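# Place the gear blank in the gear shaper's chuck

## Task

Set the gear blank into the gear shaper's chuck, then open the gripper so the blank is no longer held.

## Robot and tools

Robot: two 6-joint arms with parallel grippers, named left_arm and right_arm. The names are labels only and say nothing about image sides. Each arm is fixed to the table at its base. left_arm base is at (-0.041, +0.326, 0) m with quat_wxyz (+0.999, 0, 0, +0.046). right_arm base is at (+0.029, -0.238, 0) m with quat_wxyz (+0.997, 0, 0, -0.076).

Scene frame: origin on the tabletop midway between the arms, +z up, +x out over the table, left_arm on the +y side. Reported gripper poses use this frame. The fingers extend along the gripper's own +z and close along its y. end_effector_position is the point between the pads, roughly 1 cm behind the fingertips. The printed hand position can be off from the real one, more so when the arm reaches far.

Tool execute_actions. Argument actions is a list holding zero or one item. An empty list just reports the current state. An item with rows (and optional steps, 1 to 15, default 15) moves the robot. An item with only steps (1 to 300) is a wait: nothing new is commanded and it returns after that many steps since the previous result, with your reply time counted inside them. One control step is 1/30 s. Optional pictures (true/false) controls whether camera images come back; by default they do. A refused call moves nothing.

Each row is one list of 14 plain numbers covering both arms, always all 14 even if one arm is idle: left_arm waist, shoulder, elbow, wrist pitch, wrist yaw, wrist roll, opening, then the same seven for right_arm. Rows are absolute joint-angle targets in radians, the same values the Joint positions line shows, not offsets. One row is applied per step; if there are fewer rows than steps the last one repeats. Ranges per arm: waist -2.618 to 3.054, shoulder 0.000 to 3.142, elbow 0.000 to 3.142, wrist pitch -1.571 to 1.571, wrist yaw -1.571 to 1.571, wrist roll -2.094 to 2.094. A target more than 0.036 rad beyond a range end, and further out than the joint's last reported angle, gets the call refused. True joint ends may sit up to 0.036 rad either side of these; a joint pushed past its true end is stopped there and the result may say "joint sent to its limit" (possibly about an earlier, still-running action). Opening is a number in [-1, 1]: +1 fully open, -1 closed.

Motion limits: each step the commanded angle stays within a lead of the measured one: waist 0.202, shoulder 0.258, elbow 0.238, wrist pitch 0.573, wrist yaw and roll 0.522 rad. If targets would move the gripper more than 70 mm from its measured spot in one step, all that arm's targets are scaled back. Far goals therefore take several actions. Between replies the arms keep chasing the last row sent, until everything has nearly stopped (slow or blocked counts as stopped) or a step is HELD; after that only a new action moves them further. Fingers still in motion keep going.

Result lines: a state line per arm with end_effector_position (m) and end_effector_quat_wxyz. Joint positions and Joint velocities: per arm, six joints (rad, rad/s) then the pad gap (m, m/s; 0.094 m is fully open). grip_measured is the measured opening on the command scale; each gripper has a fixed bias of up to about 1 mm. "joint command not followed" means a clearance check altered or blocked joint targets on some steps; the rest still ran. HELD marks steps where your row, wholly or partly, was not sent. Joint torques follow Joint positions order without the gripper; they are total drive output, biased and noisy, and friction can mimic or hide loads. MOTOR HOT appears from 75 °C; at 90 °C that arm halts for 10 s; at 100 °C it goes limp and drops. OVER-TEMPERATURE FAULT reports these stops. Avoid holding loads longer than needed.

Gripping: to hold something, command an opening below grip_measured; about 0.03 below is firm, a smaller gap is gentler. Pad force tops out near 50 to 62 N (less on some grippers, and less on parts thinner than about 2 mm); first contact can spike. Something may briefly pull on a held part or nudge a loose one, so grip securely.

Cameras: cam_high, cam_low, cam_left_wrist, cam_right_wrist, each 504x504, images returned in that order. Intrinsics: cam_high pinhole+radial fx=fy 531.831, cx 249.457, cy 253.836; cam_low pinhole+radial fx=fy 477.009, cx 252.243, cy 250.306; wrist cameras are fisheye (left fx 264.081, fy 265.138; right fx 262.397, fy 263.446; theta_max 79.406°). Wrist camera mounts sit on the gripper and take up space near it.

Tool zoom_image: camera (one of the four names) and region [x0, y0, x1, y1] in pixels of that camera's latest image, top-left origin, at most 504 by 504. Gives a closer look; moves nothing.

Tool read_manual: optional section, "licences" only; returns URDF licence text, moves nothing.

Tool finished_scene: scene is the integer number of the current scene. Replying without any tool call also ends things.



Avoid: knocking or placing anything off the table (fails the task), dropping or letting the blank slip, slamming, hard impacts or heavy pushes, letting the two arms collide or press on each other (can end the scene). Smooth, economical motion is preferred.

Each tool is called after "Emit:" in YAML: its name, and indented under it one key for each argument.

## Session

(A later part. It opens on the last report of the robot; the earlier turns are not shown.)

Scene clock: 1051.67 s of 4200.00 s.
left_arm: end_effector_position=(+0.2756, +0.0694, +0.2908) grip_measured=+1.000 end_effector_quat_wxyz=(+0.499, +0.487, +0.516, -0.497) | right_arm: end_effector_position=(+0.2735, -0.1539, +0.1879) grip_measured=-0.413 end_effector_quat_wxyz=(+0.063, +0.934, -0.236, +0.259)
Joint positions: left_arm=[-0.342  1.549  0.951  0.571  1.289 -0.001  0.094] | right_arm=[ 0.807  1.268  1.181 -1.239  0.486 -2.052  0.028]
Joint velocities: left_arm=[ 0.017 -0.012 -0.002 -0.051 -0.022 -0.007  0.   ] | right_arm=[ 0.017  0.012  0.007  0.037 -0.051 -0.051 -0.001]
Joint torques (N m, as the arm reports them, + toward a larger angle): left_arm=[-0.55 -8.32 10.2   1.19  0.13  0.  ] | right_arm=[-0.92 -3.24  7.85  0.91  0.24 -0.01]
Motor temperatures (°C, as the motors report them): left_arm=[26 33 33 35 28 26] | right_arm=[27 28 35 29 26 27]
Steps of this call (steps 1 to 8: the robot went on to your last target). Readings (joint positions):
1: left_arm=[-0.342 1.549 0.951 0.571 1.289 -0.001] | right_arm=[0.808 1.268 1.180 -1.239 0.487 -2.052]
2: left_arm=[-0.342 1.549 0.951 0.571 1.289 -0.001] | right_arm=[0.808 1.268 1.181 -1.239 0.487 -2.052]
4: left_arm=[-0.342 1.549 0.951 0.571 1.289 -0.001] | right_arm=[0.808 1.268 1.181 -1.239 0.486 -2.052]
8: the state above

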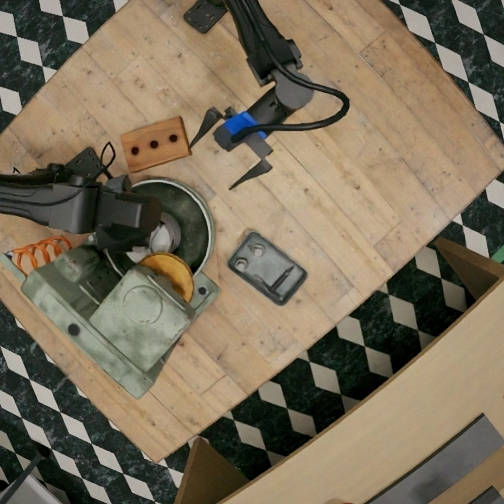

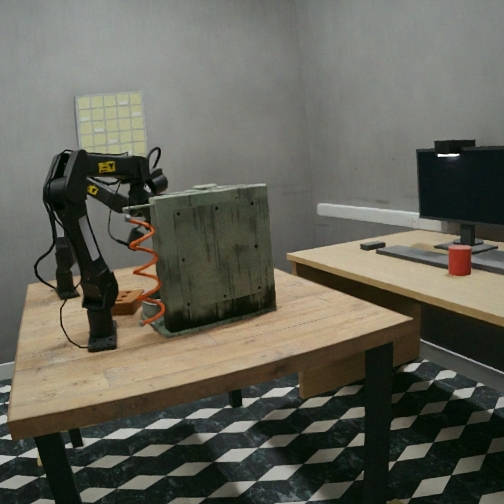

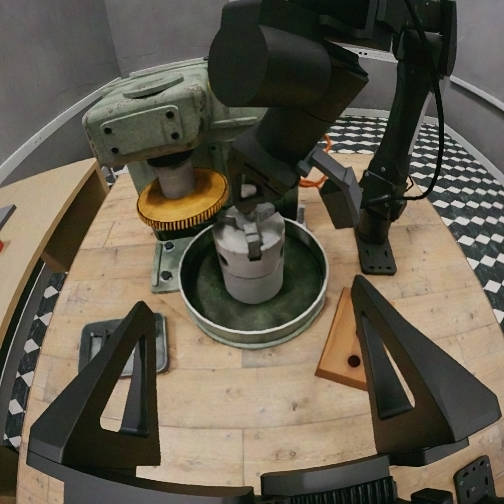

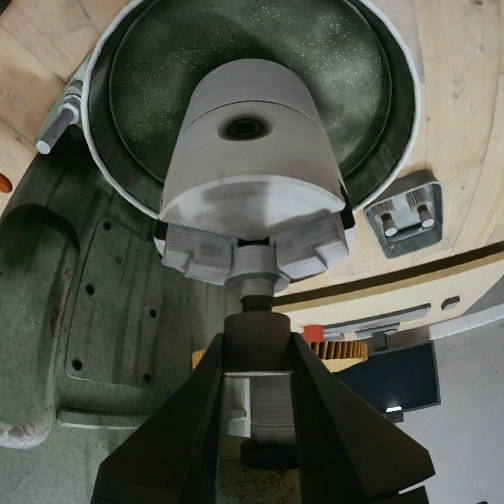

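Emit:
execute_actions:
  actions:
    - {"rows": [[-0.35,1.539,0.965,0.574,1.3,0,1,0.796,1.280,1.205,-1.248,0.481,-2.054,-0.445],[-0.35,1.539,0.965,0.574,1.3,0,1,0.795,1.279,1.195,-1.243,0.479,-2.054,-0.445],[-0.35,1.539,0.965,0.574,1.3,0,1,0.793,1.279,1.186,-1.239,0.477,-2.054,-0.445],[-0.35,1.539,0.965,0.574,1.3,0,1,0.791,1.280,1.180,-1.238,0.474,-2.054,-0.445],[-0.35,1.539,0.965,0.574,1.3,0,1,0.789,1.281,1.177,-1.237,0.471,-2.054,-0.445],[-0.35,1.539,0.965,0.574,1.3,0,1,0.787,1.282,1.175,-1.236,0.468,-2.054,-0.445],[-0.35,1.539,0.965,0.574,1.3,0,1,0.785,1.2835,1.173,-1.235,0.465,-2.054,-0.445],[-0.35,1.539,0.965,0.574,1.3,0,1,0.783,1.285,1.172,-1.234,0.462,-2.054,-0.445],[-0.35,1.539,0.965,0.574,1.3,0,1,0.781,1.2865,1.171,-1.2335,0.459,-2.054,-0.445],[-0.35,1.539,0.965,0.574,1.3,0,1,0.779,1.288,1.170,-1.233,0.456,-2.054,-0.445],[-0.35,1.539,0.965,0.574,1.3,0,1,0.777,1.289,1.169,-1.232,0.453,-2.054,-0.445]], "steps": 15}
  pictures: false

Emit:
execute_actions:
  actions:
    - {"steps": 6}

Emit:
zoom_image:
  camera: "cam_right_wrist"
  region: [205, 210, 315, 330]

Emit:
zoom_image:
  camera: "cam_left_wrist"
  region: [190, 130, 300, 250]

Scene clock: 1064.43 s of 4200.00 s.
left_arm: end_effector_position=(+0.2756, +0.0694, +0.2908) grip_measured=+1.000 end_effector_quat_wxyz=(+0.499, +0.487, +0.516, -0.497) | right_arm: end_effector_position=(+0.2733, -0.1543, +0.1870) grip_measured=-0.413 end_effector_quat_wxyz=(+0.061, +0.935, -0.237, +0.255)
Joint positions: left_arm=[-0.342  1.549  0.951  0.571  1.289 -0.001  0.094] | right_arm=[ 0.799  1.268  1.181 -1.238  0.475 -2.057  0.028]
Joint velocities: left_arm=[-0.022 -0.012 -0.002 -0.022  0.007  0.037  0.   ] | right_arm=[-0.027  0.007 -0.002 -0.081  0.007 -0.007 -0.   ]
Joint torques (N m, as the arm reports them, + toward a larger angle): left_arm=[-0.51 -8.32 10.15  1.2   0.12  0.01] | right_arm=[-1.76 -2.52  4.98  1.1   0.04  0.05]
Motor temperatures (°C, as the motors report them): left_arm=[26 33 33 35 28 26] | right_arm=[27 28 35 29 26 27]
Steps of this call (steps 1 to 15: the robot went on to your last target; steps 16 to 90: nothing new was sent; then 9.27 s passed at rest; steps 91 to 105: all 15 steps of this action). Readings (joint positions):
91: left_arm=[-0.342 1.549 0.951 0.571 1.289 -0.001] | right_arm=[0.807 1.268 1.181 -1.239 0.486 -2.052]
92: left_arm=[-0.342 1.549 0.951 0.571 1.289 -0.001] | right_arm=[0.807 1.268 1.181 -1.239 0.486 -2.052]
94: left_arm=[-0.342 1.549 0.951 0.571 1.289 -0.001] | right_arm=[0.807 1.268 1.181 -1.239 0.485 -2.053]
98: left_arm=[-0.342 1.549 0.951 0.571 1.289 -0.001] | right_arm=[0.803 1.268 1.181 -1.239 0.480 -2.055]
105: the state above

Scene clock: 1064.63 s of 4200.00 s.
left_arm: end_effector_position=(+0.2756, +0.0694, +0.2908) grip_measured=+1.000 end_effector_quat_wxyz=(+0.499, +0.487, +0.516, -0.497) | right_arm: end_effector_position=(+0.2733, -0.1543, +0.1870) grip_measured=-0.413 end_effector_quat_wxyz=(+0.061, +0.935, -0.237, +0.255)
Joint positions: left_arm=[-0.342  1.549  0.951  0.571  1.289 -0.001  0.094] | right_arm=[ 0.799  1.268  1.181 -1.238  0.475 -2.057  0.028]
Joint velocities: left_arm=[-0.002 -0.002  0.002  0.037  0.066 -0.022  0.   ] | right_arm=[-0.002 -0.002 -0.002 -0.007 -0.037 -0.051 -0.001]
Joint torques (N m, as the arm reports them, + toward a larger angle): left_arm=[-0.55 -8.41 10.09  1.2   0.15  0.01] | right_arm=[-1.76 -2.52  4.98  1.1   0.04  0.05]
Motor temperatures (°C, as the motors report them): left_arm=[26 33 33 35 28 26] | right_arm=[27 28 35 29 26 27]
Steps of this call (steps 1 to 6: the robot went on to your last target). Readings (joint positions):
1: left_arm=[-0.342 1.549 0.951 0.571 1.289 -0.001] | right_arm=[0.799 1.268 1.181 -1.238 0.475 -2.057]
2: left_arm=[-0.342 1.549 0.951 0.571 1.289 -0.001] | right_arm=[0.799 1.268 1.181 -1.238 0.475 -2.057]
4: left_arm=[-0.342 1.549 0.951 0.571 1.289 -0.001] | right_arm=[0.799 1.268 1.181 -1.238 0.475 -2.057]
6: the state above

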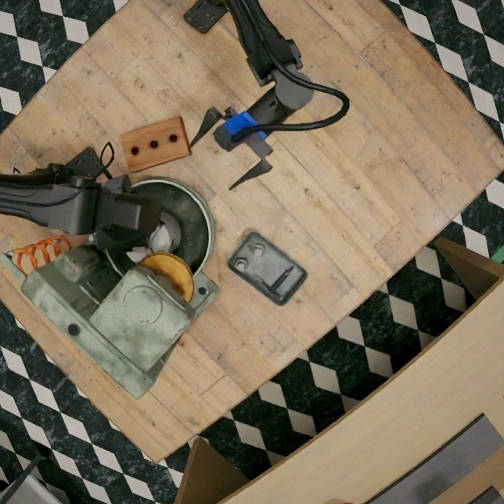

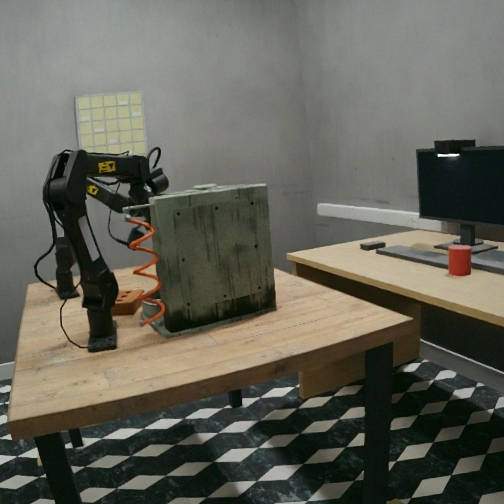

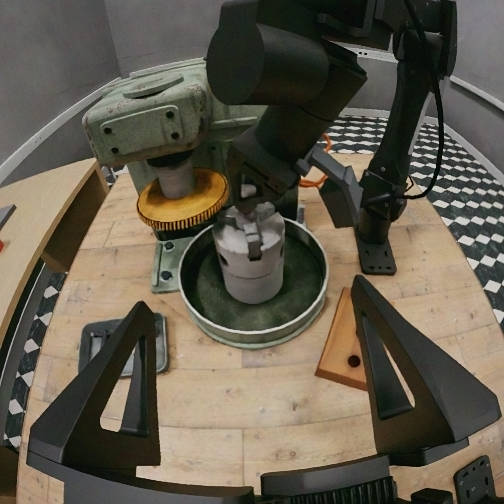

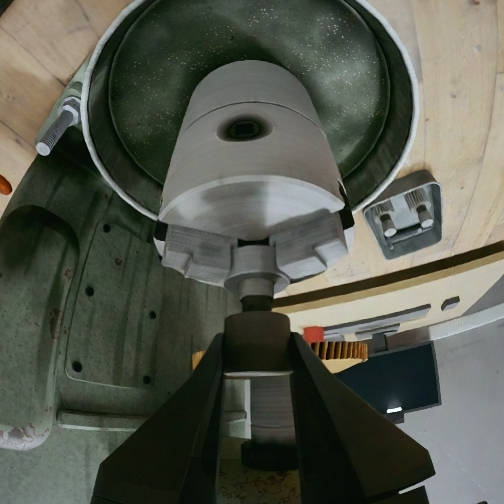

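Region (205, 210, 315, 330) of cam_right_wrist's 504x504 image, scaled by 4.200, with more detail than that image has; it fills the left 462 columns of this view, and the rest is white.

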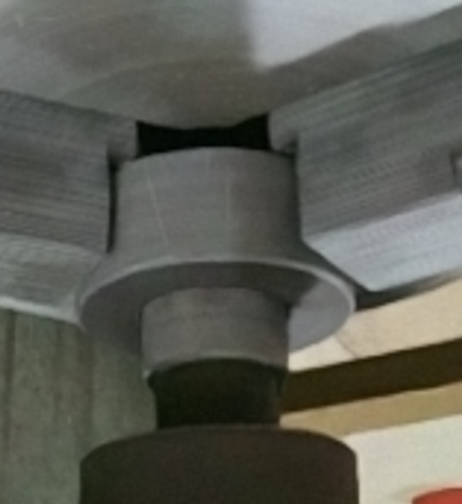

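Region (190, 130, 300, 250) of cam_left_wrist's 504x504 image, scaled by 4.200, with more detail than that image has; it fills the left 462 columns of this view, and the rest is white.

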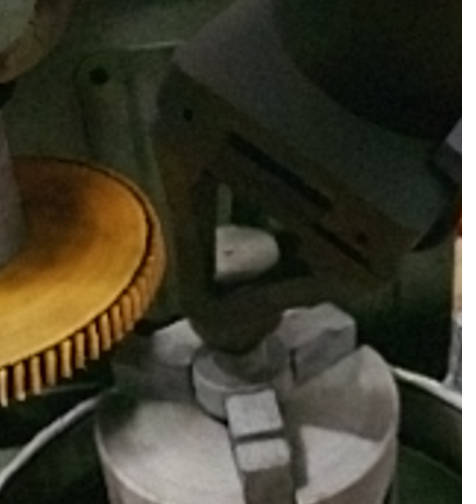

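Emit:
execute_actions:
  actions:
    - {"rows": [[-0.35,1.539,0.965,0.574,1.3,0,1,0.783,1.287,1.168,-1.236,0.458,-2.056,-0.435],[-0.35,1.539,0.965,0.574,1.3,0,1,0.789,1.285,1.167,-1.238,0.462,-2.056,-0.43],[-0.35,1.539,0.965,0.574,1.3,0,1,0.795,1.284,1.165,-1.240,0.464,-2.056,-0.428],[-0.35,1.539,0.965,0.574,1.3,0,1,0.800,1.284,1.163,-1.240,0.466,-2.056,-0.428],[-0.35,1.539,0.965,0.574,1.3,0,1,0.804,1.284,1.161,-1.240,0.468,-2.056,-0.428],[-0.35,1.539,0.965,0.574,1.3,0,1,0.807,1.284,1.159,-1.240,0.470,-2.056,-0.428],[-0.35,1.539,0.965,0.574,1.3,0,1,0.809,1.284,1.157,-1.240,0.472,-2.056,-0.428],[-0.35,1.539,0.965,0.574,1.3,0,1,0.811,1.284,1.155,-1.240,0.474,-2.056,-0.428],[-0.35,1.539,0.965,0.574,1.3,0,1,0.813,1.284,1.153,-1.240,0.476,-2.056,-0.428],[-0.35,1.539,0.965,0.574,1.3,0,1,0.815,1.284,1.151,-1.240,0.478,-2.056,-0.428],[-0.35,1.539,0.965,0.574,1.3,0,1,0.817,1.284,1.149,-1.240,0.480,-2.056,-0.428],[-0.35,1.539,0.965,0.574,1.3,0,1,0.819,1.284,1.147,-1.240,0.482,-2.056,-0.428],[-0.35,1.539,0.965,0.574,1.3,0,1,0.821,1.284,1.145,-1.240,0.484,-2.056,-0.428]], "steps": 15}

Emit:
zoom_image:
  camera: "cam_right_wrist"
  region: [205, 210, 315, 330]

Scene clock: 1102.93 s of 4200.00 s.
left_arm: end_effector_position=(+0.2756, +0.0694, +0.2908) grip_measured=+1.000 end_effector_quat_wxyz=(+0.499, +0.487, +0.516, -0.497) | right_arm: end_effector_position=(+0.2734, -0.1540, +0.1874) grip_measured=-0.412 end_effector_quat_wxyz=(+0.065, +0.935, -0.234, +0.260)
Joint positions: left_arm=[-0.342  1.549  0.951  0.571  1.289 -0.001  0.094] | right_arm=[ 0.81   1.268  1.177 -1.237  0.491 -2.054  0.028]
Joint velocities: left_arm=[ 0.007 -0.002  0.007 -0.081 -0.066  0.037  0.   ] | right_arm=[ 0.032  0.017 -0.017  0.007  0.066 -0.022 -0.   ]
Joint torques (N m, as the arm reports them, + toward a larger angle): left_arm=[-0.6  -8.45 10.15  1.19  0.13  0.  ] | right_arm=[ 0.58 -3.03  3.81  1.02  0.17 -0.06]
Motor temperatures (°C, as the motors report them): left_arm=[26 34 33 35 28 26] | right_arm=[27 28 33 30 26 27]
Steps of this call (steps 1 to 15: the robot went on to your last target; steps 16 to 90: nothing new was sent; then 34.80 s passed at rest; steps 91 to 105: all 15 steps of this action). Readings (joint positions):
91: left_arm=[-0.342 1.549 0.951 0.571 1.289 -0.001] | right_arm=[0.799 1.268 1.181 -1.238 0.475 -2.057]
92: left_arm=[-0.342 1.549 0.951 0.571 1.289 -0.001] | right_arm=[0.799 1.268 1.181 -1.238 0.475 -2.057]
94: left_arm=[-0.342 1.549 0.951 0.571 1.289 -0.001] | right_arm=[0.799 1.268 1.181 -1.238 0.475 -2.057]
98: left_arm=[-0.342 1.549 0.951 0.571 1.289 -0.001] | right_arm=[0.803 1.268 1.181 -1.238 0.479 -2.057]
105: the state above

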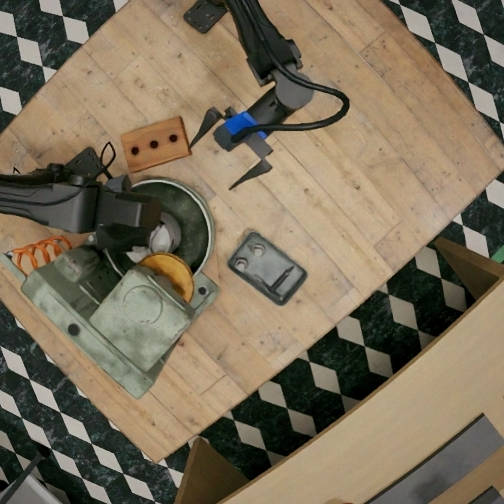

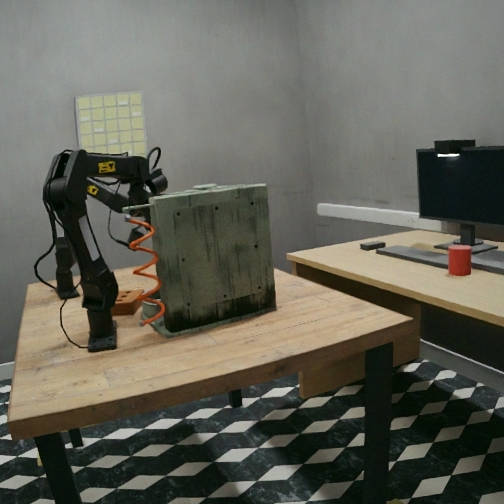

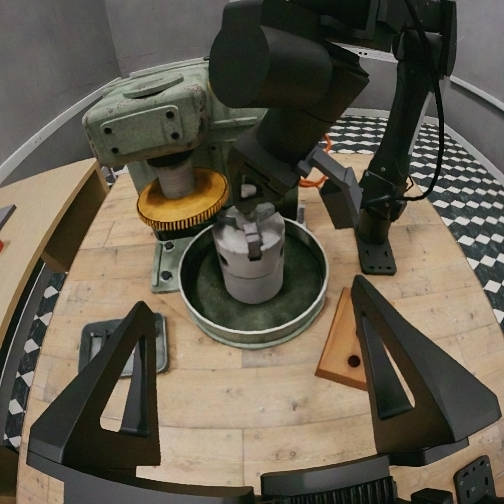

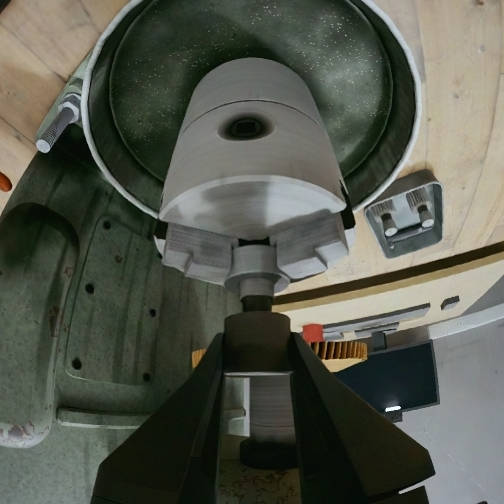

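Region (205, 210, 315, 330) of cam_right_wrist's 504x504 image, scaled by 4.200, with more detail than that image has; it fills the left 462 columns of this view, and the rest is white.

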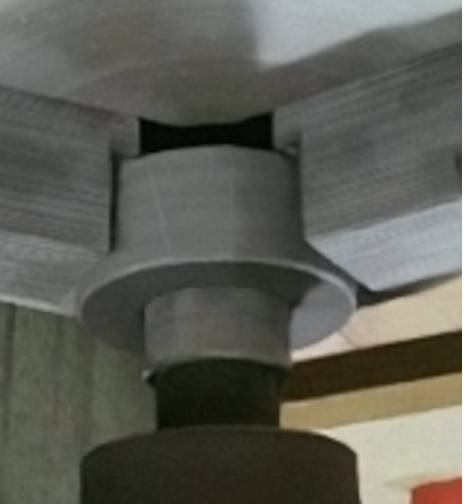

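Emit:
execute_actions:
  actions:
    - {"rows": [[-0.35,1.539,0.965,0.574,1.3,0,1,0.817,1.285,1.141,-1.242,0.478,-2.054,-0.428],[-0.35,1.539,0.965,0.574,1.3,0,1,0.812,1.286,1.137,-1.244,0.472,-2.054,-0.428],[-0.35,1.539,0.965,0.574,1.3,0,1,0.806,1.287,1.133,-1.246,0.466,-2.054,-0.428],[-0.35,1.539,0.965,0.574,1.3,0,1,0.800,1.288,1.129,-1.248,0.460,-2.054,-0.428],[-0.35,1.539,0.965,0.574,1.3,0,1,0.796,1.288,1.127,-1.248,0.454,-2.054,-0.428],[-0.35,1.539,0.965,0.574,1.3,0,1,0.793,1.288,1.125,-1.248,0.450,-2.054,-0.428],[-0.35,1.539,0.965,0.574,1.3,0,1,0.793,1.288,1.125,-1.248,0.448,-2.054,-0.428],[-0.35,1.539,0.965,0.574,1.3,0,1,0.800,1.288,1.125,-1.248,0.450,-2.054,-0.428],[-0.35,1.539,0.965,0.574,1.3,0,1,0.808,1.288,1.125,-1.248,0.454,-2.054,-0.428],[-0.35,1.539,0.965,0.574,1.3,0,1,0.815,1.288,1.125,-1.248,0.458,-2.054,-0.428],[-0.35,1.539,0.965,0.574,1.3,0,1,0.820,1.288,1.125,-1.248,0.462,-2.054,-0.428],[-0.35,1.539,0.965,0.574,1.3,0,1,0.822,1.288,1.125,-1.248,0.464,-2.054,-0.428],[-0.35,1.539,0.965,0.574,1.3,0,1,0.822,1.288,1.125,-1.248,0.464,-2.054,-0.428],[-0.35,1.539,0.965,0.574,1.3,0,1,0.812,1.288,1.125,-1.248,0.458,-2.054,-0.428],[-0.35,1.539,0.965,0.574,1.3,0,1,0.808,1.288,1.125,-1.248,0.455,-2.054,-0.428]], "steps": 15}

Emit:
zoom_image:
  camera: "cam_right_wrist"
  region: [205, 210, 315, 330]

Scene clock: 1117.00 s of 4200.00 s.
left_arm: end_effector_position=(+0.2756, +0.0694, +0.2908) grip_measured=+1.000 end_effector_quat_wxyz=(+0.499, +0.487, +0.516, -0.497) | right_arm: end_effector_position=(+0.2732, -0.1539, +0.1870) grip_measured=-0.412 end_effector_quat_wxyz=(+0.066, +0.934, -0.234, +0.261)
Joint positions: left_arm=[-0.342  1.549  0.951  0.571  1.289 -0.001  0.094] | right_arm=[ 0.813  1.268  1.175 -1.237  0.494 -2.051  0.028]
Joint velocities: left_arm=[-0.002 -0.012 -0.002 -0.007 -0.007  0.037  0.   ] | right_arm=[-0.012 -0.012 -0.002  0.051  0.022 -0.007 -0.001]
Joint torques (N m, as the arm reports them, + toward a larger angle): left_arm=[-0.55 -8.47 10.23  1.2   0.13  0.  ] | right_arm=[-0.37 -2.62  2.54  0.95 -0.13 -0.02]
Motor temperatures (°C, as the motors report them): left_arm=[26 34 33 35 28 26] | right_arm=[27 28 32 30 26 27]
Steps of this call (steps 1 to 15: the robot went on to your last target; steps 16 to 90: nothing new was sent; then 10.57 s passed at rest; steps 91 to 105: all 15 steps of this action). Readings (joint positions):
91: left_arm=[-0.342 1.549 0.951 0.571 1.289 -0.001] | right_arm=[0.812 1.268 1.177 -1.237 0.492 -2.052]
92: left_arm=[-0.342 1.549 0.951 0.571 1.289 -0.001] | right_arm=[0.812 1.268 1.177 -1.237 0.492 -2.052]
94: left_arm=[-0.342 1.549 0.951 0.571 1.289 -0.001] | right_arm=[0.812 1.268 1.175 -1.237 0.492 -2.052]
98: left_arm=[-0.342 1.549 0.951 0.571 1.289 -0.001] | right_arm=[0.810 1.268 1.175 -1.237 0.491 -2.052]
105: the state above

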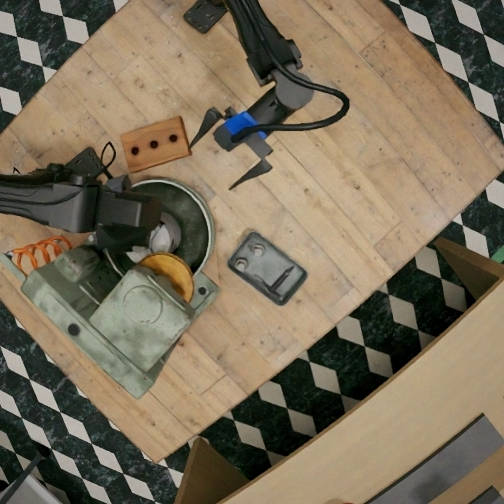

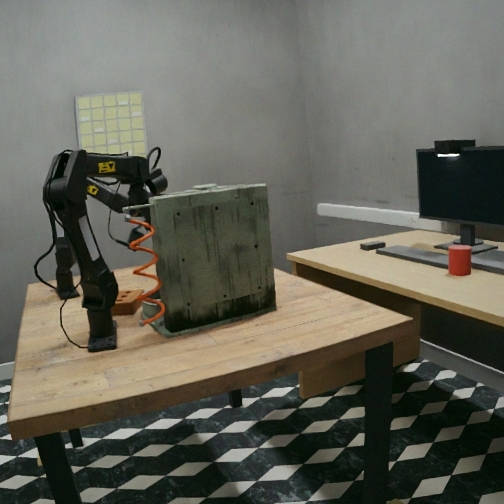

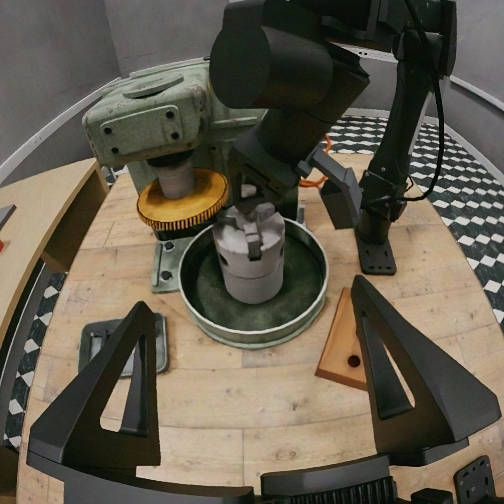

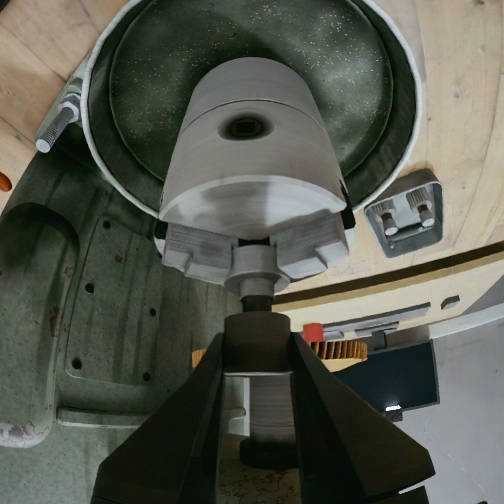

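Region (205, 210, 315, 330) of cam_right_wrist's 504x504 image, scaled by 4.200, with more detail than that image has; it fills the left 462 columns of this view, and the rest is white.

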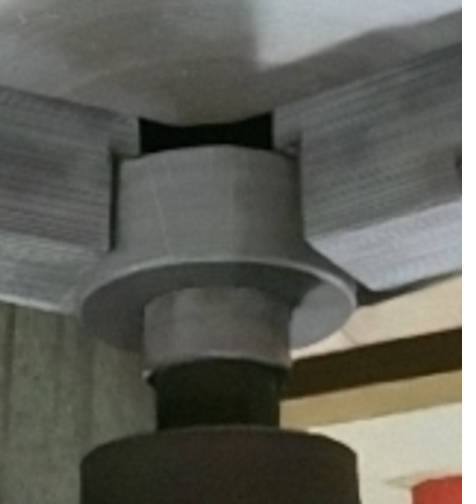

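Emit:
execute_actions:
  actions:
    - {"rows": [[-0.35,1.539,0.965,0.574,1.3,0,1,0.810,1.280,1.140,-1.244,0.470,-2.052,-0.435],[-0.35,1.539,0.965,0.574,1.3,0,1,0.812,1.270,1.155,-1.240,0.484,-2.052,-0.44],[-0.35,1.539,0.965,0.574,1.3,0,1,0.812,1.260,1.165,-1.236,0.494,-2.052,-0.44],[-0.35,1.539,0.965,0.574,1.3,0,1,0.812,1.252,1.165,-1.233,0.497,-2.052,-0.44],[-0.35,1.539,0.965,0.574,1.3,0,1,0.812,1.247,1.164,-1.231,0.497,-2.052,-0.44],[-0.35,1.539,0.965,0.574,1.3,0,1,0.812,1.244,1.163,-1.229,0.497,-2.052,-0.44],[-0.35,1.539,0.965,0.574,1.3,0,1,0.812,1.242,1.162,-1.227,0.497,-2.052,-0.44],[-0.35,1.539,0.965,0.574,1.3,0,1,0.812,1.240,1.160,-1.225,0.497,-2.052,-0.44],[-0.35,1.539,0.965,0.574,1.3,0,1,0.812,1.238,1.158,-1.223,0.497,-2.052,-0.44],[-0.35,1.539,0.965,0.574,1.3,0,1,0.812,1.236,1.156,-1.221,0.497,-2.052,-0.44]], "steps": 15}
  pictures: false

Scene clock: 1159.73 s of 4200.00 s.
left_arm: end_effector_position=(+0.2756, +0.0694, +0.2908) grip_measured=+1.000 end_effector_quat_wxyz=(+0.499, +0.487, +0.516, -0.497) | right_arm: end_effector_position=(+0.2735, -0.1538, +0.1880) grip_measured=-0.412 end_effector_quat_wxyz=(+0.064, +0.934, -0.235, +0.263)
Joint positions: left_arm=[-0.342  1.549  0.951  0.571  1.289 -0.001  0.094] | right_arm=[ 0.813  1.265  1.175 -1.234  0.495 -2.051  0.028]
Joint velocities: left_arm=[ 0.007  0.002 -0.017 -0.037 -0.022 -0.095  0.   ] | right_arm=[-0.012 -0.002  0.007 -0.007  0.051  0.022  0.   ]
Joint torques (N m, as the arm reports them, + toward a larger angle): left_arm=[-0.56 -8.42 10.16  1.2   0.13  0.01] | right_arm=[-0.11 -7.55  4.48  1.17  0.32  0.  ]
Motor temperatures (°C, as the motors report them): left_arm=[26 34 33 35 28 26] | right_arm=[27 28 31 30 26 27]
Steps of this call (steps 1 to 15: the robot went on to your last target; steps 16 to 90: nothing new was sent; then 39.23 s passed at rest; steps 91 to 105: all 15 steps of this action). Readings (joint positions):
91: left_arm=[-0.342 1.549 0.951 0.571 1.289 -0.001] | right_arm=[0.813 1.268 1.175 -1.237 0.494 -2.051]
92: left_arm=[-0.342 1.549 0.951 0.571 1.289 -0.001] | right_arm=[0.813 1.268 1.175 -1.237 0.494 -2.051]
94: left_arm=[-0.342 1.549 0.951 0.571 1.289 -0.001] | right_arm=[0.813 1.267 1.175 -1.236 0.495 -2.051]
98: left_arm=[-0.342 1.549 0.951 0.571 1.289 -0.001] | right_arm=[0.813 1.266 1.175 -1.235 0.495 -2.051]
105: the state above

Emit:
execute_actions:
  actions:
    - {"rows": [[-0.35,1.539,0.965,0.574,1.3,0,1,0.812,1.235,1.155,-1.220,0.497,-2.052,-0.44],[-0.35,1.539,0.965,0.574,1.3,0,1,0.812,1.234,1.153,-1.219,0.497,-2.052,-0.44],[-0.35,1.539,0.965,0.574,1.3,0,1,0.812,1.233,1.151,-1.218,0.497,-2.052,-0.44],[-0.35,1.539,0.965,0.574,1.3,0,1,0.812,1.232,1.149,-1.217,0.497,-2.052,-0.44],[-0.35,1.539,0.965,0.574,1.3,0,1,0.812,1.231,1.147,-1.216,0.497,-2.052,-0.44],[-0.35,1.539,0.965,0.574,1.3,0,1,0.812,1.230,1.145,-1.215,0.497,-2.052,-0.44]], "steps": 12}
  pictures: false

Scene clock: 1164.90 s of 4200.00 s.
left_arm: end_effector_position=(+0.2756, +0.0694, +0.2908) grip_measured=+1.000 end_effector_quat_wxyz=(+0.499, +0.487, +0.516, -0.497) | right_arm: end_effector_position=(+0.2733, -0.1540, +0.1878) grip_measured=-0.412 end_effector_quat_wxyz=(+0.060, +0.933, -0.235, +0.266)
Joint positions: left_arm=[-0.342  1.549  0.951  0.571  1.289 -0.001  0.094] | right_arm=[ 0.813  1.254  1.165 -1.224  0.495 -2.051  0.028]
Joint velocities: left_arm=[-0.012 -0.007  0.002 -0.081 -0.037  0.022  0.   ] | right_arm=[-0.007 -0.007 -0.007 -0.037  0.022  0.022  0.   ]
Joint torques (N m, as the arm reports them, + toward a larger angle): left_arm=[-0.53 -8.5  10.18  1.2   0.13  0.  ] | right_arm=[-0.1  -7.06  4.47  1.14  0.32  0.  ]
Motor temperatures (°C, as the motors report them): left_arm=[26 34 33 35 28 26] | right_arm=[27 28 32 30 26 27]
Steps of this call (steps 1 to 15: the robot went on to your last target; steps 16 to 90: nothing new was sent; then 1.77 s passed at rest; steps 91 to 102: all 12 steps of this action). Readings (joint positions):
91: left_arm=[-0.342 1.549 0.951 0.571 1.289 -0.001] | right_arm=[0.813 1.265 1.175 -1.234 0.495 -2.051]
92: left_arm=[-0.342 1.549 0.951 0.571 1.289 -0.001] | right_arm=[0.813 1.265 1.174 -1.234 0.495 -2.051]
94: left_arm=[-0.342 1.549 0.951 0.571 1.289 -0.001] | right_arm=[0.813 1.260 1.171 -1.230 0.495 -2.051]
98: left_arm=[-0.342 1.549 0.951 0.571 1.289 -0.001] | right_arm=[0.813 1.255 1.165 -1.224 0.495 -2.051]
102: the state above

Emit:
execute_actions:
  actions:
    - {"rows": [[-0.35,1.539,0.965,0.574,1.3,0,1,0.812,1.240,1.147,-1.220,0.497,-2.052,-0.44],[-0.35,1.539,0.965,0.574,1.3,0,1,0.812,1.250,1.146,-1.222,0.496,-2.052,-0.44],[-0.35,1.539,0.965,0.574,1.3,0,1,0.812,1.255,1.144,-1.223,0.494,-2.052,-0.44],[-0.35,1.539,0.965,0.574,1.3,0,1,0.812,1.255,1.142,-1.224,0.491,-2.052,-0.44],[-0.35,1.539,0.965,0.574,1.3,0,1,0.812,1.255,1.140,-1.225,0.488,-2.052,-0.44],[-0.35,1.539,0.965,0.574,1.3,0,1,0.812,1.255,1.138,-1.226,0.485,-2.052,-0.44],[-0.35,1.539,0.965,0.574,1.3,0,1,0.812,1.255,1.136,-1.227,0.482,-2.052,-0.44],[-0.35,1.539,0.965,0.574,1.3,0,1,0.812,1.255,1.134,-1.228,0.479,-2.052,-0.44],[-0.35,1.539,0.965,0.574,1.3,0,1,0.812,1.255,1.132,-1.229,0.476,-2.052,-0.44],[-0.35,1.539,0.965,0.574,1.3,0,1,0.812,1.255,1.130,-1.230,0.473,-2.052,-0.44],[-0.35,1.539,0.965,0.574,1.3,0,1,0.812,1.255,1.128,-1.231,0.470,-2.052,-0.44],[-0.35,1.539,0.965,0.574,1.3,0,1,0.812,1.255,1.126,-1.232,0.467,-2.052,-0.44],[-0.35,1.539,0.965,0.574,1.3,0,1,0.812,1.255,1.124,-1.233,0.464,-2.052,-0.44]], "steps": 15}

Emit:
zoom_image:
  camera: "cam_right_wrist"
  region: [205, 210, 315, 330]

Scene clock: 1177.43 s of 4200.00 s.
left_arm: end_effector_position=(+0.2756, +0.0694, +0.2908) grip_measured=+1.000 end_effector_quat_wxyz=(+0.499, +0.487, +0.516, -0.497) | right_arm: end_effector_position=(+0.2731, -0.1541, +0.1873) grip_measured=-0.412 end_effector_quat_wxyz=(+0.060, +0.933, -0.235, +0.266)
Joint positions: left_arm=[-0.342  1.549  0.951  0.571  1.289 -0.001  0.094] | right_arm=[ 0.813  1.254  1.163 -1.223  0.494 -2.051  0.028]
Joint velocities: left_arm=[-0.002 -0.012  0.007 -0.037  0.037 -0.022  0.   ] | right_arm=[-0.007 -0.007 -0.007  0.037  0.007 -0.022  0.001]
Joint torques (N m, as the arm reports them, + toward a larger angle): left_arm=[-0.59 -8.42 10.19  1.2   0.14  0.03] | right_arm=[-0.11 -4.48  3.25  0.98 -0.05  0.01]
Motor temperatures (°C, as the motors report them): left_arm=[26 34 33 35 28 26] | right_arm=[27 29 32 30 26 27]
Steps of this call (steps 1 to 15: the robot went on to your last target; steps 16 to 90: nothing new was sent; then 9.03 s passed at rest; steps 91 to 105: all 15 steps of this action). Readings (joint positions):
91: left_arm=[-0.342 1.549 0.951 0.571 1.289 -0.001] | right_arm=[0.813 1.254 1.165 -1.224 0.495 -2.051]
92: left_arm=[-0.342 1.549 0.951 0.571 1.289 -0.001] | right_arm=[0.813 1.254 1.165 -1.224 0.495 -2.051]
94: left_arm=[-0.342 1.549 0.951 0.571 1.289 -0.001] | right_arm=[0.813 1.254 1.165 -1.224 0.495 -2.051]
98: left_arm=[-0.342 1.549 0.951 0.571 1.289 -0.001] | right_arm=[0.813 1.254 1.165 -1.224 0.494 -2.051]
105: the state above

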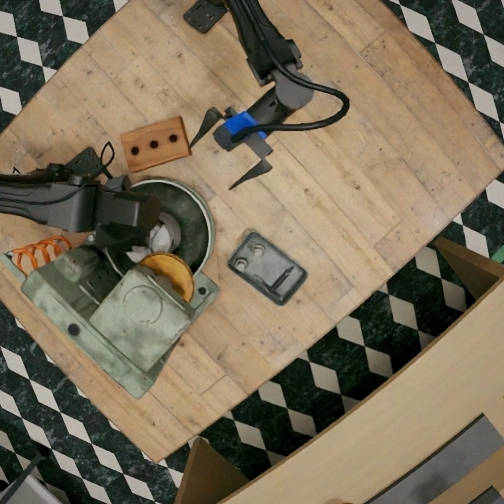

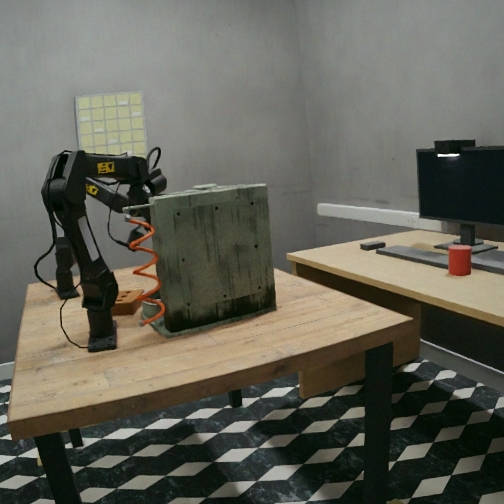

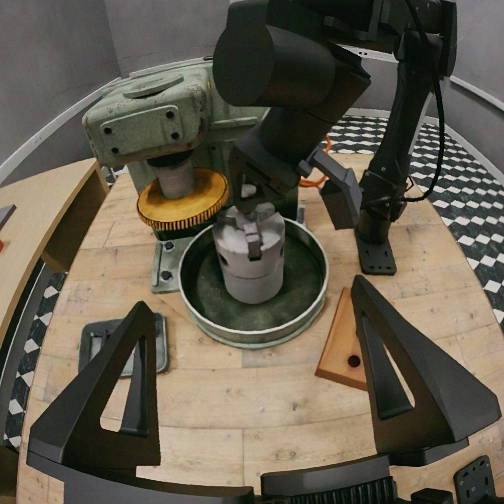

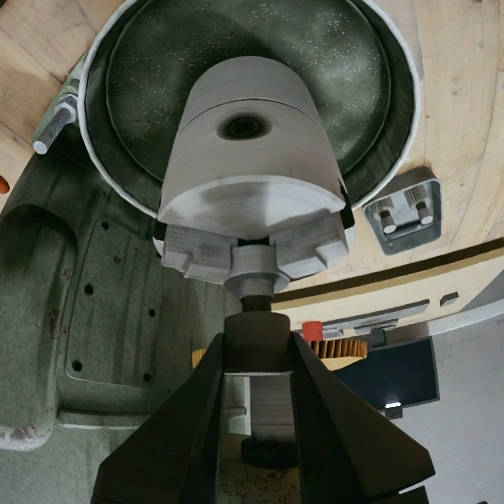

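Region (205, 210, 315, 330) of cam_right_wrist's 504x504 image, scaled by 4.200, with more detail than that image has; it fills the left 462 columns of this view, and the rest is white.

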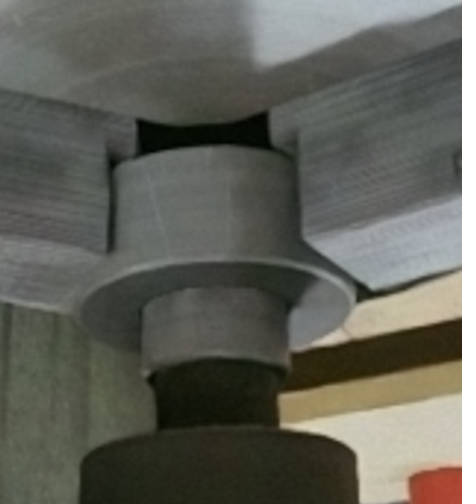

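Emit:
execute_actions:
  actions:
    - {"rows": [[-0.35,1.539,0.965,0.574,1.3,0,1,0.810,1.256,1.145,-1.230,0.478,-2.052,-0.445],[-0.35,1.539,0.965,0.574,1.3,0,1,0.808,1.257,1.165,-1.228,0.490,-2.052,-0.445],[-0.35,1.539,0.965,0.574,1.3,0,1,0.806,1.258,1.180,-1.228,0.497,-2.052,-0.445],[-0.35,1.539,0.965,0.574,1.3,0,1,0.804,1.259,1.189,-1.230,0.497,-2.052,-0.445],[-0.35,1.539,0.965,0.574,1.3,0,1,0.802,1.260,1.192,-1.232,0.495,-2.052,-0.445],[-0.35,1.539,0.965,0.574,1.3,0,1,0.7995,1.262,1.1945,-1.234,0.4925,-2.052,-0.445],[-0.35,1.539,0.965,0.574,1.3,0,1,0.797,1.264,1.197,-1.236,0.490,-2.052,-0.445],[-0.35,1.539,0.965,0.574,1.3,0,1,0.7945,1.266,1.1995,-1.238,0.487,-2.052,-0.445],[-0.35,1.539,0.965,0.574,1.3,0,1,0.792,1.268,1.202,-1.240,0.484,-2.052,-0.445],[-0.35,1.539,0.965,0.574,1.3,0,1,0.7895,1.270,1.2045,-1.242,0.481,-2.052,-0.445],[-0.35,1.539,0.965,0.574,1.3,0,1,0.787,1.272,1.207,-1.244,0.478,-2.052,-0.445],[-0.35,1.539,0.965,0.574,1.3,0,1,0.7845,1.274,1.2095,-1.246,0.475,-2.052,-0.445],[-0.35,1.539,0.965,0.574,1.3,0,1,0.782,1.276,1.212,-1.248,0.472,-2.052,-0.445],[-0.35,1.539,0.965,0.574,1.3,0,1,0.780,1.278,1.214,-1.250,0.470,-2.052,-0.445]], "steps": 15}
  pictures: false

Emit:
execute_actions:
  actions:
    - {"steps": 8}

Emit:
zoom_image:
  camera: "cam_right_wrist"
  region: [205, 210, 315, 330]

Emit:
zoom_image:
  camera: "cam_left_wrist"
  region: [215, 165, 285, 235]

Scene clock: 1192.53 s of 4200.00 s.
left_arm: end_effector_position=(+0.2756, +0.0694, +0.2908) grip_measured=+1.000 end_effector_quat_wxyz=(+0.499, +0.487, +0.516, -0.497) | right_arm: end_effector_position=(+0.2735, -0.1542, +0.1879) grip_measured=-0.412 end_effector_quat_wxyz=(+0.058, +0.935, -0.238, +0.257)
Joint positions: left_arm=[-0.342  1.549  0.951  0.571  1.289 -0.001  0.094] | right_arm=[ 0.798  1.263  1.179 -1.234  0.473 -2.057  0.028]
Joint velocities: left_arm=[-0.002  0.002  0.002  0.037 -0.051 -0.007  0.   ] | right_arm=[-0.042  0.042  0.051  0.007 -0.007 -0.037 -0.001]
Joint torques (N m, as the arm reports them, + toward a larger angle): left_arm=[-0.58 -8.44 10.24  1.21  0.14  0.02] | right_arm=[-1.3  -3.35  7.74  0.98  0.36  0.1 ]
Motor temperatures (°C, as the motors report them): left_arm=[26 34 33 35 28 26] | right_arm=[27 28 32 30 26 27]
Steps of this call (steps 1 to 15: the robot went on to your last target; steps 16 to 90: nothing new was sent; then 11.60 s passed at rest; steps 91 to 105: all 15 steps of this action). Readings (joint positions):
91: left_arm=[-0.342 1.549 0.951 0.571 1.289 -0.001] | right_arm=[0.813 1.254 1.163 -1.223 0.494 -2.051]
92: left_arm=[-0.342 1.549 0.951 0.571 1.289 -0.001] | right_arm=[0.813 1.254 1.163 -1.223 0.495 -2.051]
94: left_arm=[-0.342 1.549 0.951 0.571 1.289 -0.001] | right_arm=[0.813 1.254 1.163 -1.223 0.495 -2.051]
98: left_arm=[-0.342 1.549 0.951 0.571 1.289 -0.001] | right_arm=[0.812 1.254 1.166 -1.224 0.493 -2.052]
105: the state above

Scene clock: 1192.80 s of 4200.00 s.
left_arm: end_effector_position=(+0.2756, +0.0694, +0.2908) grip_measured=+1.000 end_effector_quat_wxyz=(+0.499, +0.487, +0.516, -0.497) | right_arm: end_effector_position=(+0.2734, -0.1542, +0.1878) grip_measured=-0.412 end_effector_quat_wxyz=(+0.057, +0.935, -0.238, +0.255)
Joint positions: left_arm=[-0.342  1.549  0.951  0.571  1.289 -0.001  0.094] | right_arm=[ 0.796  1.264  1.181 -1.237  0.47  -2.059  0.028]
Joint velocities: left_arm=[-0.017 -0.002  0.017  0.007  0.066 -0.037  0.   ] | right_arm=[-0.002  0.012 -0.002 -0.007  0.007  0.022 -0.001]
Joint torques (N m, as the arm reports them, + toward a larger angle): left_arm=[-0.54 -8.38 10.17  1.19  0.14 -0.02] | right_arm=[-1.31 -3.2   7.76  0.93  0.29  0.09]
Motor temperatures (°C, as the motors report them): left_arm=[26 34 33 35 28 26] | right_arm=[27 28 32 30 26 27]
Steps of this call (steps 1 to 8: the robot went on to your last target). Readings (joint positions):
1: left_arm=[-0.342 1.549 0.951 0.571 1.289 -0.001] | right_arm=[0.797 1.263 1.180 -1.236 0.472 -2.058]
2: left_arm=[-0.342 1.549 0.951 0.571 1.289 -0.001] | right_arm=[0.797 1.264 1.181 -1.236 0.471 -2.059]
4: left_arm=[-0.342 1.549 0.951 0.571 1.289 -0.001] | right_arm=[0.796 1.264 1.181 -1.236 0.470 -2.059]
8: the state above

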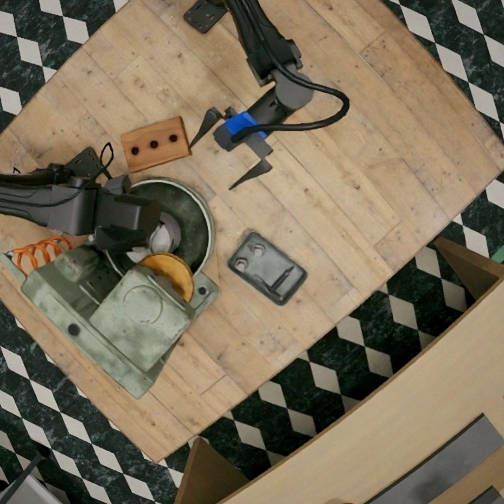

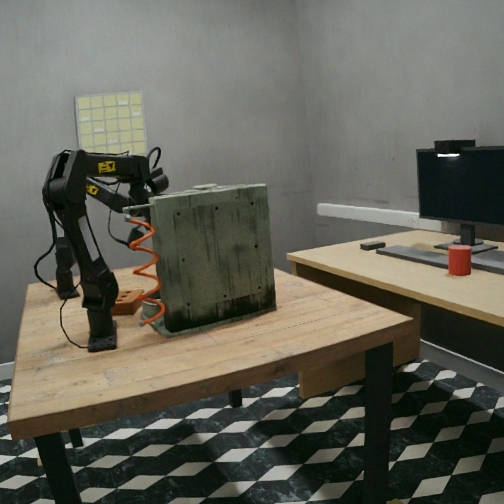

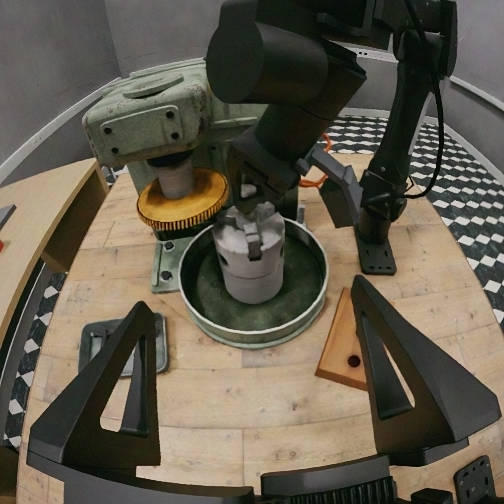

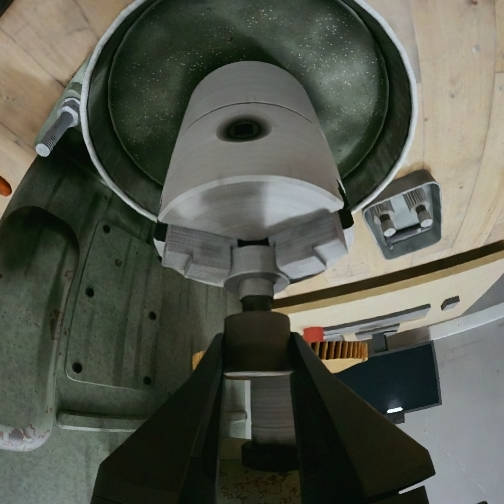

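Region (205, 210, 315, 330) of cam_right_wrist's 504x504 image, scaled by 4.200, with more detail than that image has; it fills the left 462 columns of this view, and the rest is white.

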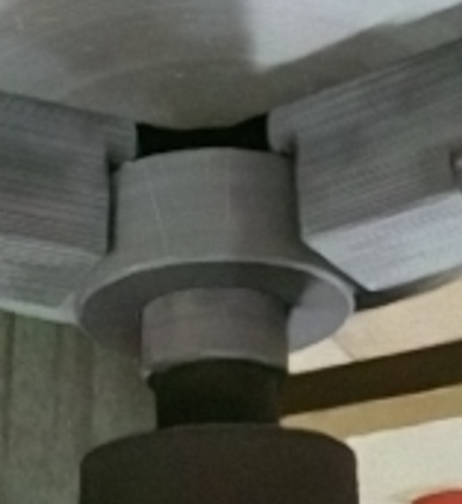

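Region (215, 165, 285, 235) of cam_left_wrist's 504x504 image, scaled by 7.200, with more detail than that image has.

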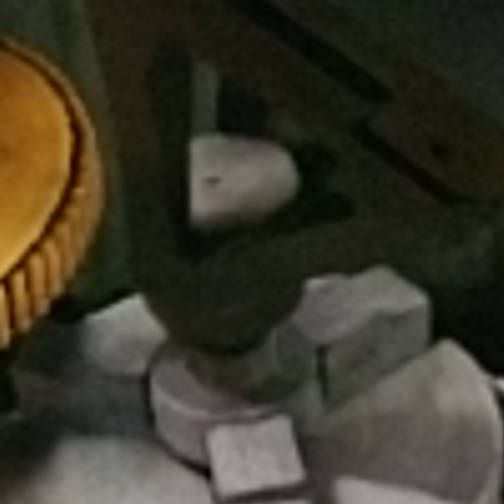

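Emit:
execute_actions:
  actions:
    - {"rows": [[-0.35,1.539,0.965,0.574,1.3,0,1,0.786,1.270,1.208,-1.244,0.472,-2.056,-0.445],[-0.35,1.539,0.965,0.574,1.3,0,1,0.792,1.262,1.203,-1.240,0.472,-2.057,-0.445],[-0.35,1.539,0.965,0.574,1.3,0,1,0.798,1.256,1.200,-1.237,0.470,-2.058,-0.445],[-0.35,1.539,0.965,0.574,1.3,0,1,0.803,1.255,1.200,-1.237,0.467,-2.058,-0.445],[-0.35,1.539,0.965,0.574,1.3,0,1,0.806,1.255,1.200,-1.237,0.462,-2.058,-0.445],[-0.35,1.539,0.965,0.574,1.3,0,1,0.808,1.255,1.200,-1.237,0.457,-2.058,-0.445],[-0.35,1.539,0.965,0.574,1.3,0,1,0.810,1.255,1.200,-1.237,0.452,-2.058,-0.445],[-0.35,1.539,0.965,0.574,1.3,0,1,0.812,1.255,1.200,-1.237,0.447,-2.058,-0.445],[-0.35,1.539,0.965,0.574,1.3,0,1,0.814,1.255,1.200,-1.237,0.442,-2.058,-0.445],[-0.35,1.539,0.965,0.574,1.3,0,1,0.816,1.255,1.200,-1.237,0.437,-2.058,-0.445],[-0.35,1.539,0.965,0.574,1.3,0,1,0.818,1.255,1.200,-1.237,0.432,-2.058,-0.445],[-0.35,1.539,0.965,0.574,1.3,0,1,0.820,1.255,1.200,-1.237,0.427,-2.058,-0.445],[-0.35,1.539,0.965,0.574,1.3,0,1,0.822,1.255,1.200,-1.237,0.422,-2.058,-0.445]], "steps": 15}

Emit:
zoom_image:
  camera: "cam_left_wrist"
  region: [215, 165, 285, 235]

Emit:
zoom_image:
  camera: "cam_right_wrist"
  region: [205, 210, 315, 330]

Scene clock: 1208.63 s of 4200.00 s.
left_arm: end_effector_position=(+0.2756, +0.0694, +0.2908) grip_measured=+1.000 end_effector_quat_wxyz=(+0.499, +0.487, +0.516, -0.497) | right_arm: end_effector_position=(+0.2732, -0.1535, +0.1879) grip_measured=-0.412 end_effector_quat_wxyz=(+0.057, +0.936, -0.236, +0.255)
Joint positions: left_arm=[-0.342  1.549  0.951  0.571  1.289 -0.001  0.094] | right_arm=[ 0.8    1.264  1.181 -1.237  0.471 -2.06   0.028]
Joint velocities: left_arm=[-0.027 -0.007  0.007  0.066 -0.095  0.022  0.   ] | right_arm=[-0.007 -0.012  0.007  0.051 -0.007 -0.007 -0.   ]
Joint torques (N m, as the arm reports them, + toward a larger angle): left_arm=[-0.55 -8.42 10.22  1.18  0.14  0.01] | right_arm=[ 1.73 -5.59  6.88  1.05 -0.26  0.04]
Motor temperatures (°C, as the motors report them): left_arm=[26 34 33 35 28 26] | right_arm=[27 28 33 30 26 27]
Steps of this call (steps 1 to 15: the robot went on to your last target; steps 16 to 90: nothing new was sent; then 12.33 s passed at rest; steps 91 to 105: all 15 steps of this action). Readings (joint positions):
91: left_arm=[-0.342 1.549 0.951 0.571 1.289 -0.001] | right_arm=[0.796 1.264 1.181 -1.237 0.470 -2.059]
92: left_arm=[-0.342 1.549 0.951 0.571 1.289 -0.001] | right_arm=[0.796 1.264 1.181 -1.237 0.470 -2.060]
94: left_arm=[-0.342 1.549 0.951 0.571 1.289 -0.001] | right_arm=[0.796 1.264 1.181 -1.237 0.470 -2.060]
98: left_arm=[-0.342 1.549 0.951 0.571 1.289 -0.001] | right_arm=[0.797 1.264 1.181 -1.237 0.470 -2.060]
105: the state above

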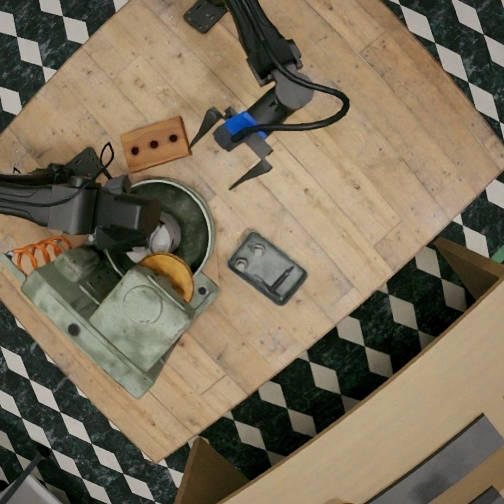

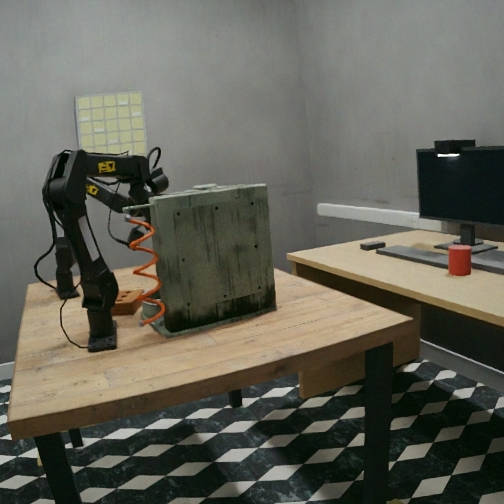

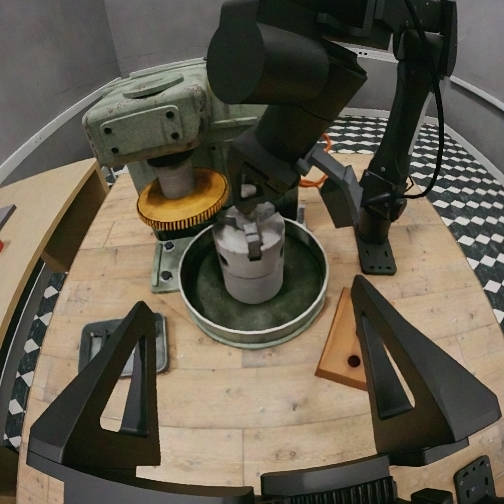

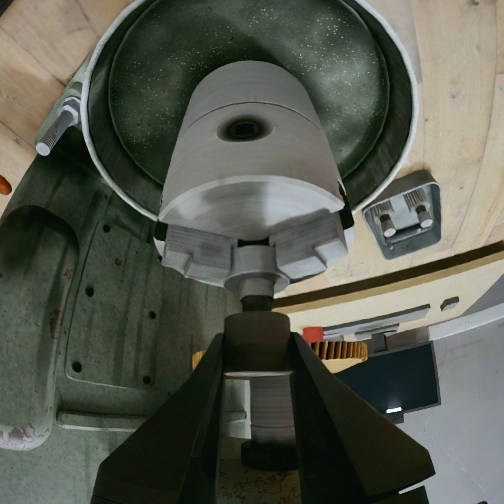

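Region (215, 165, 285, 235) of cam_left_wrist's 504x504 image, scaled by 7.200, with more detail than that image has.

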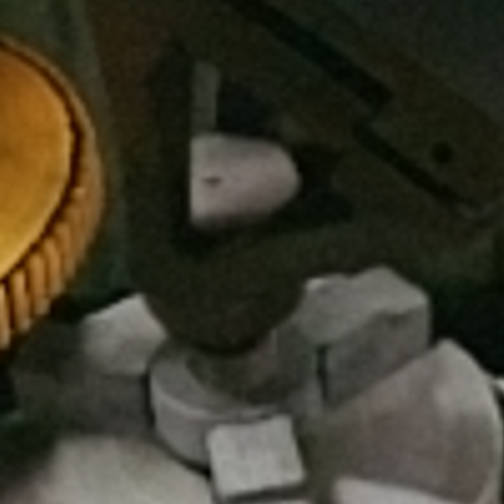

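Region (205, 210, 315, 330) of cam_right_wrist's 504x504 image, scaled by 4.200, with more detail than that image has; it fills the left 462 columns of this view, and the rest is white.

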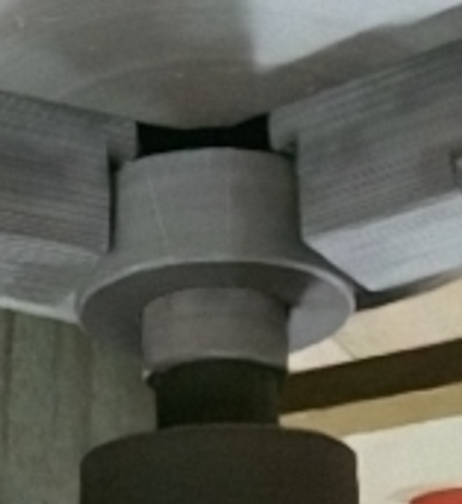

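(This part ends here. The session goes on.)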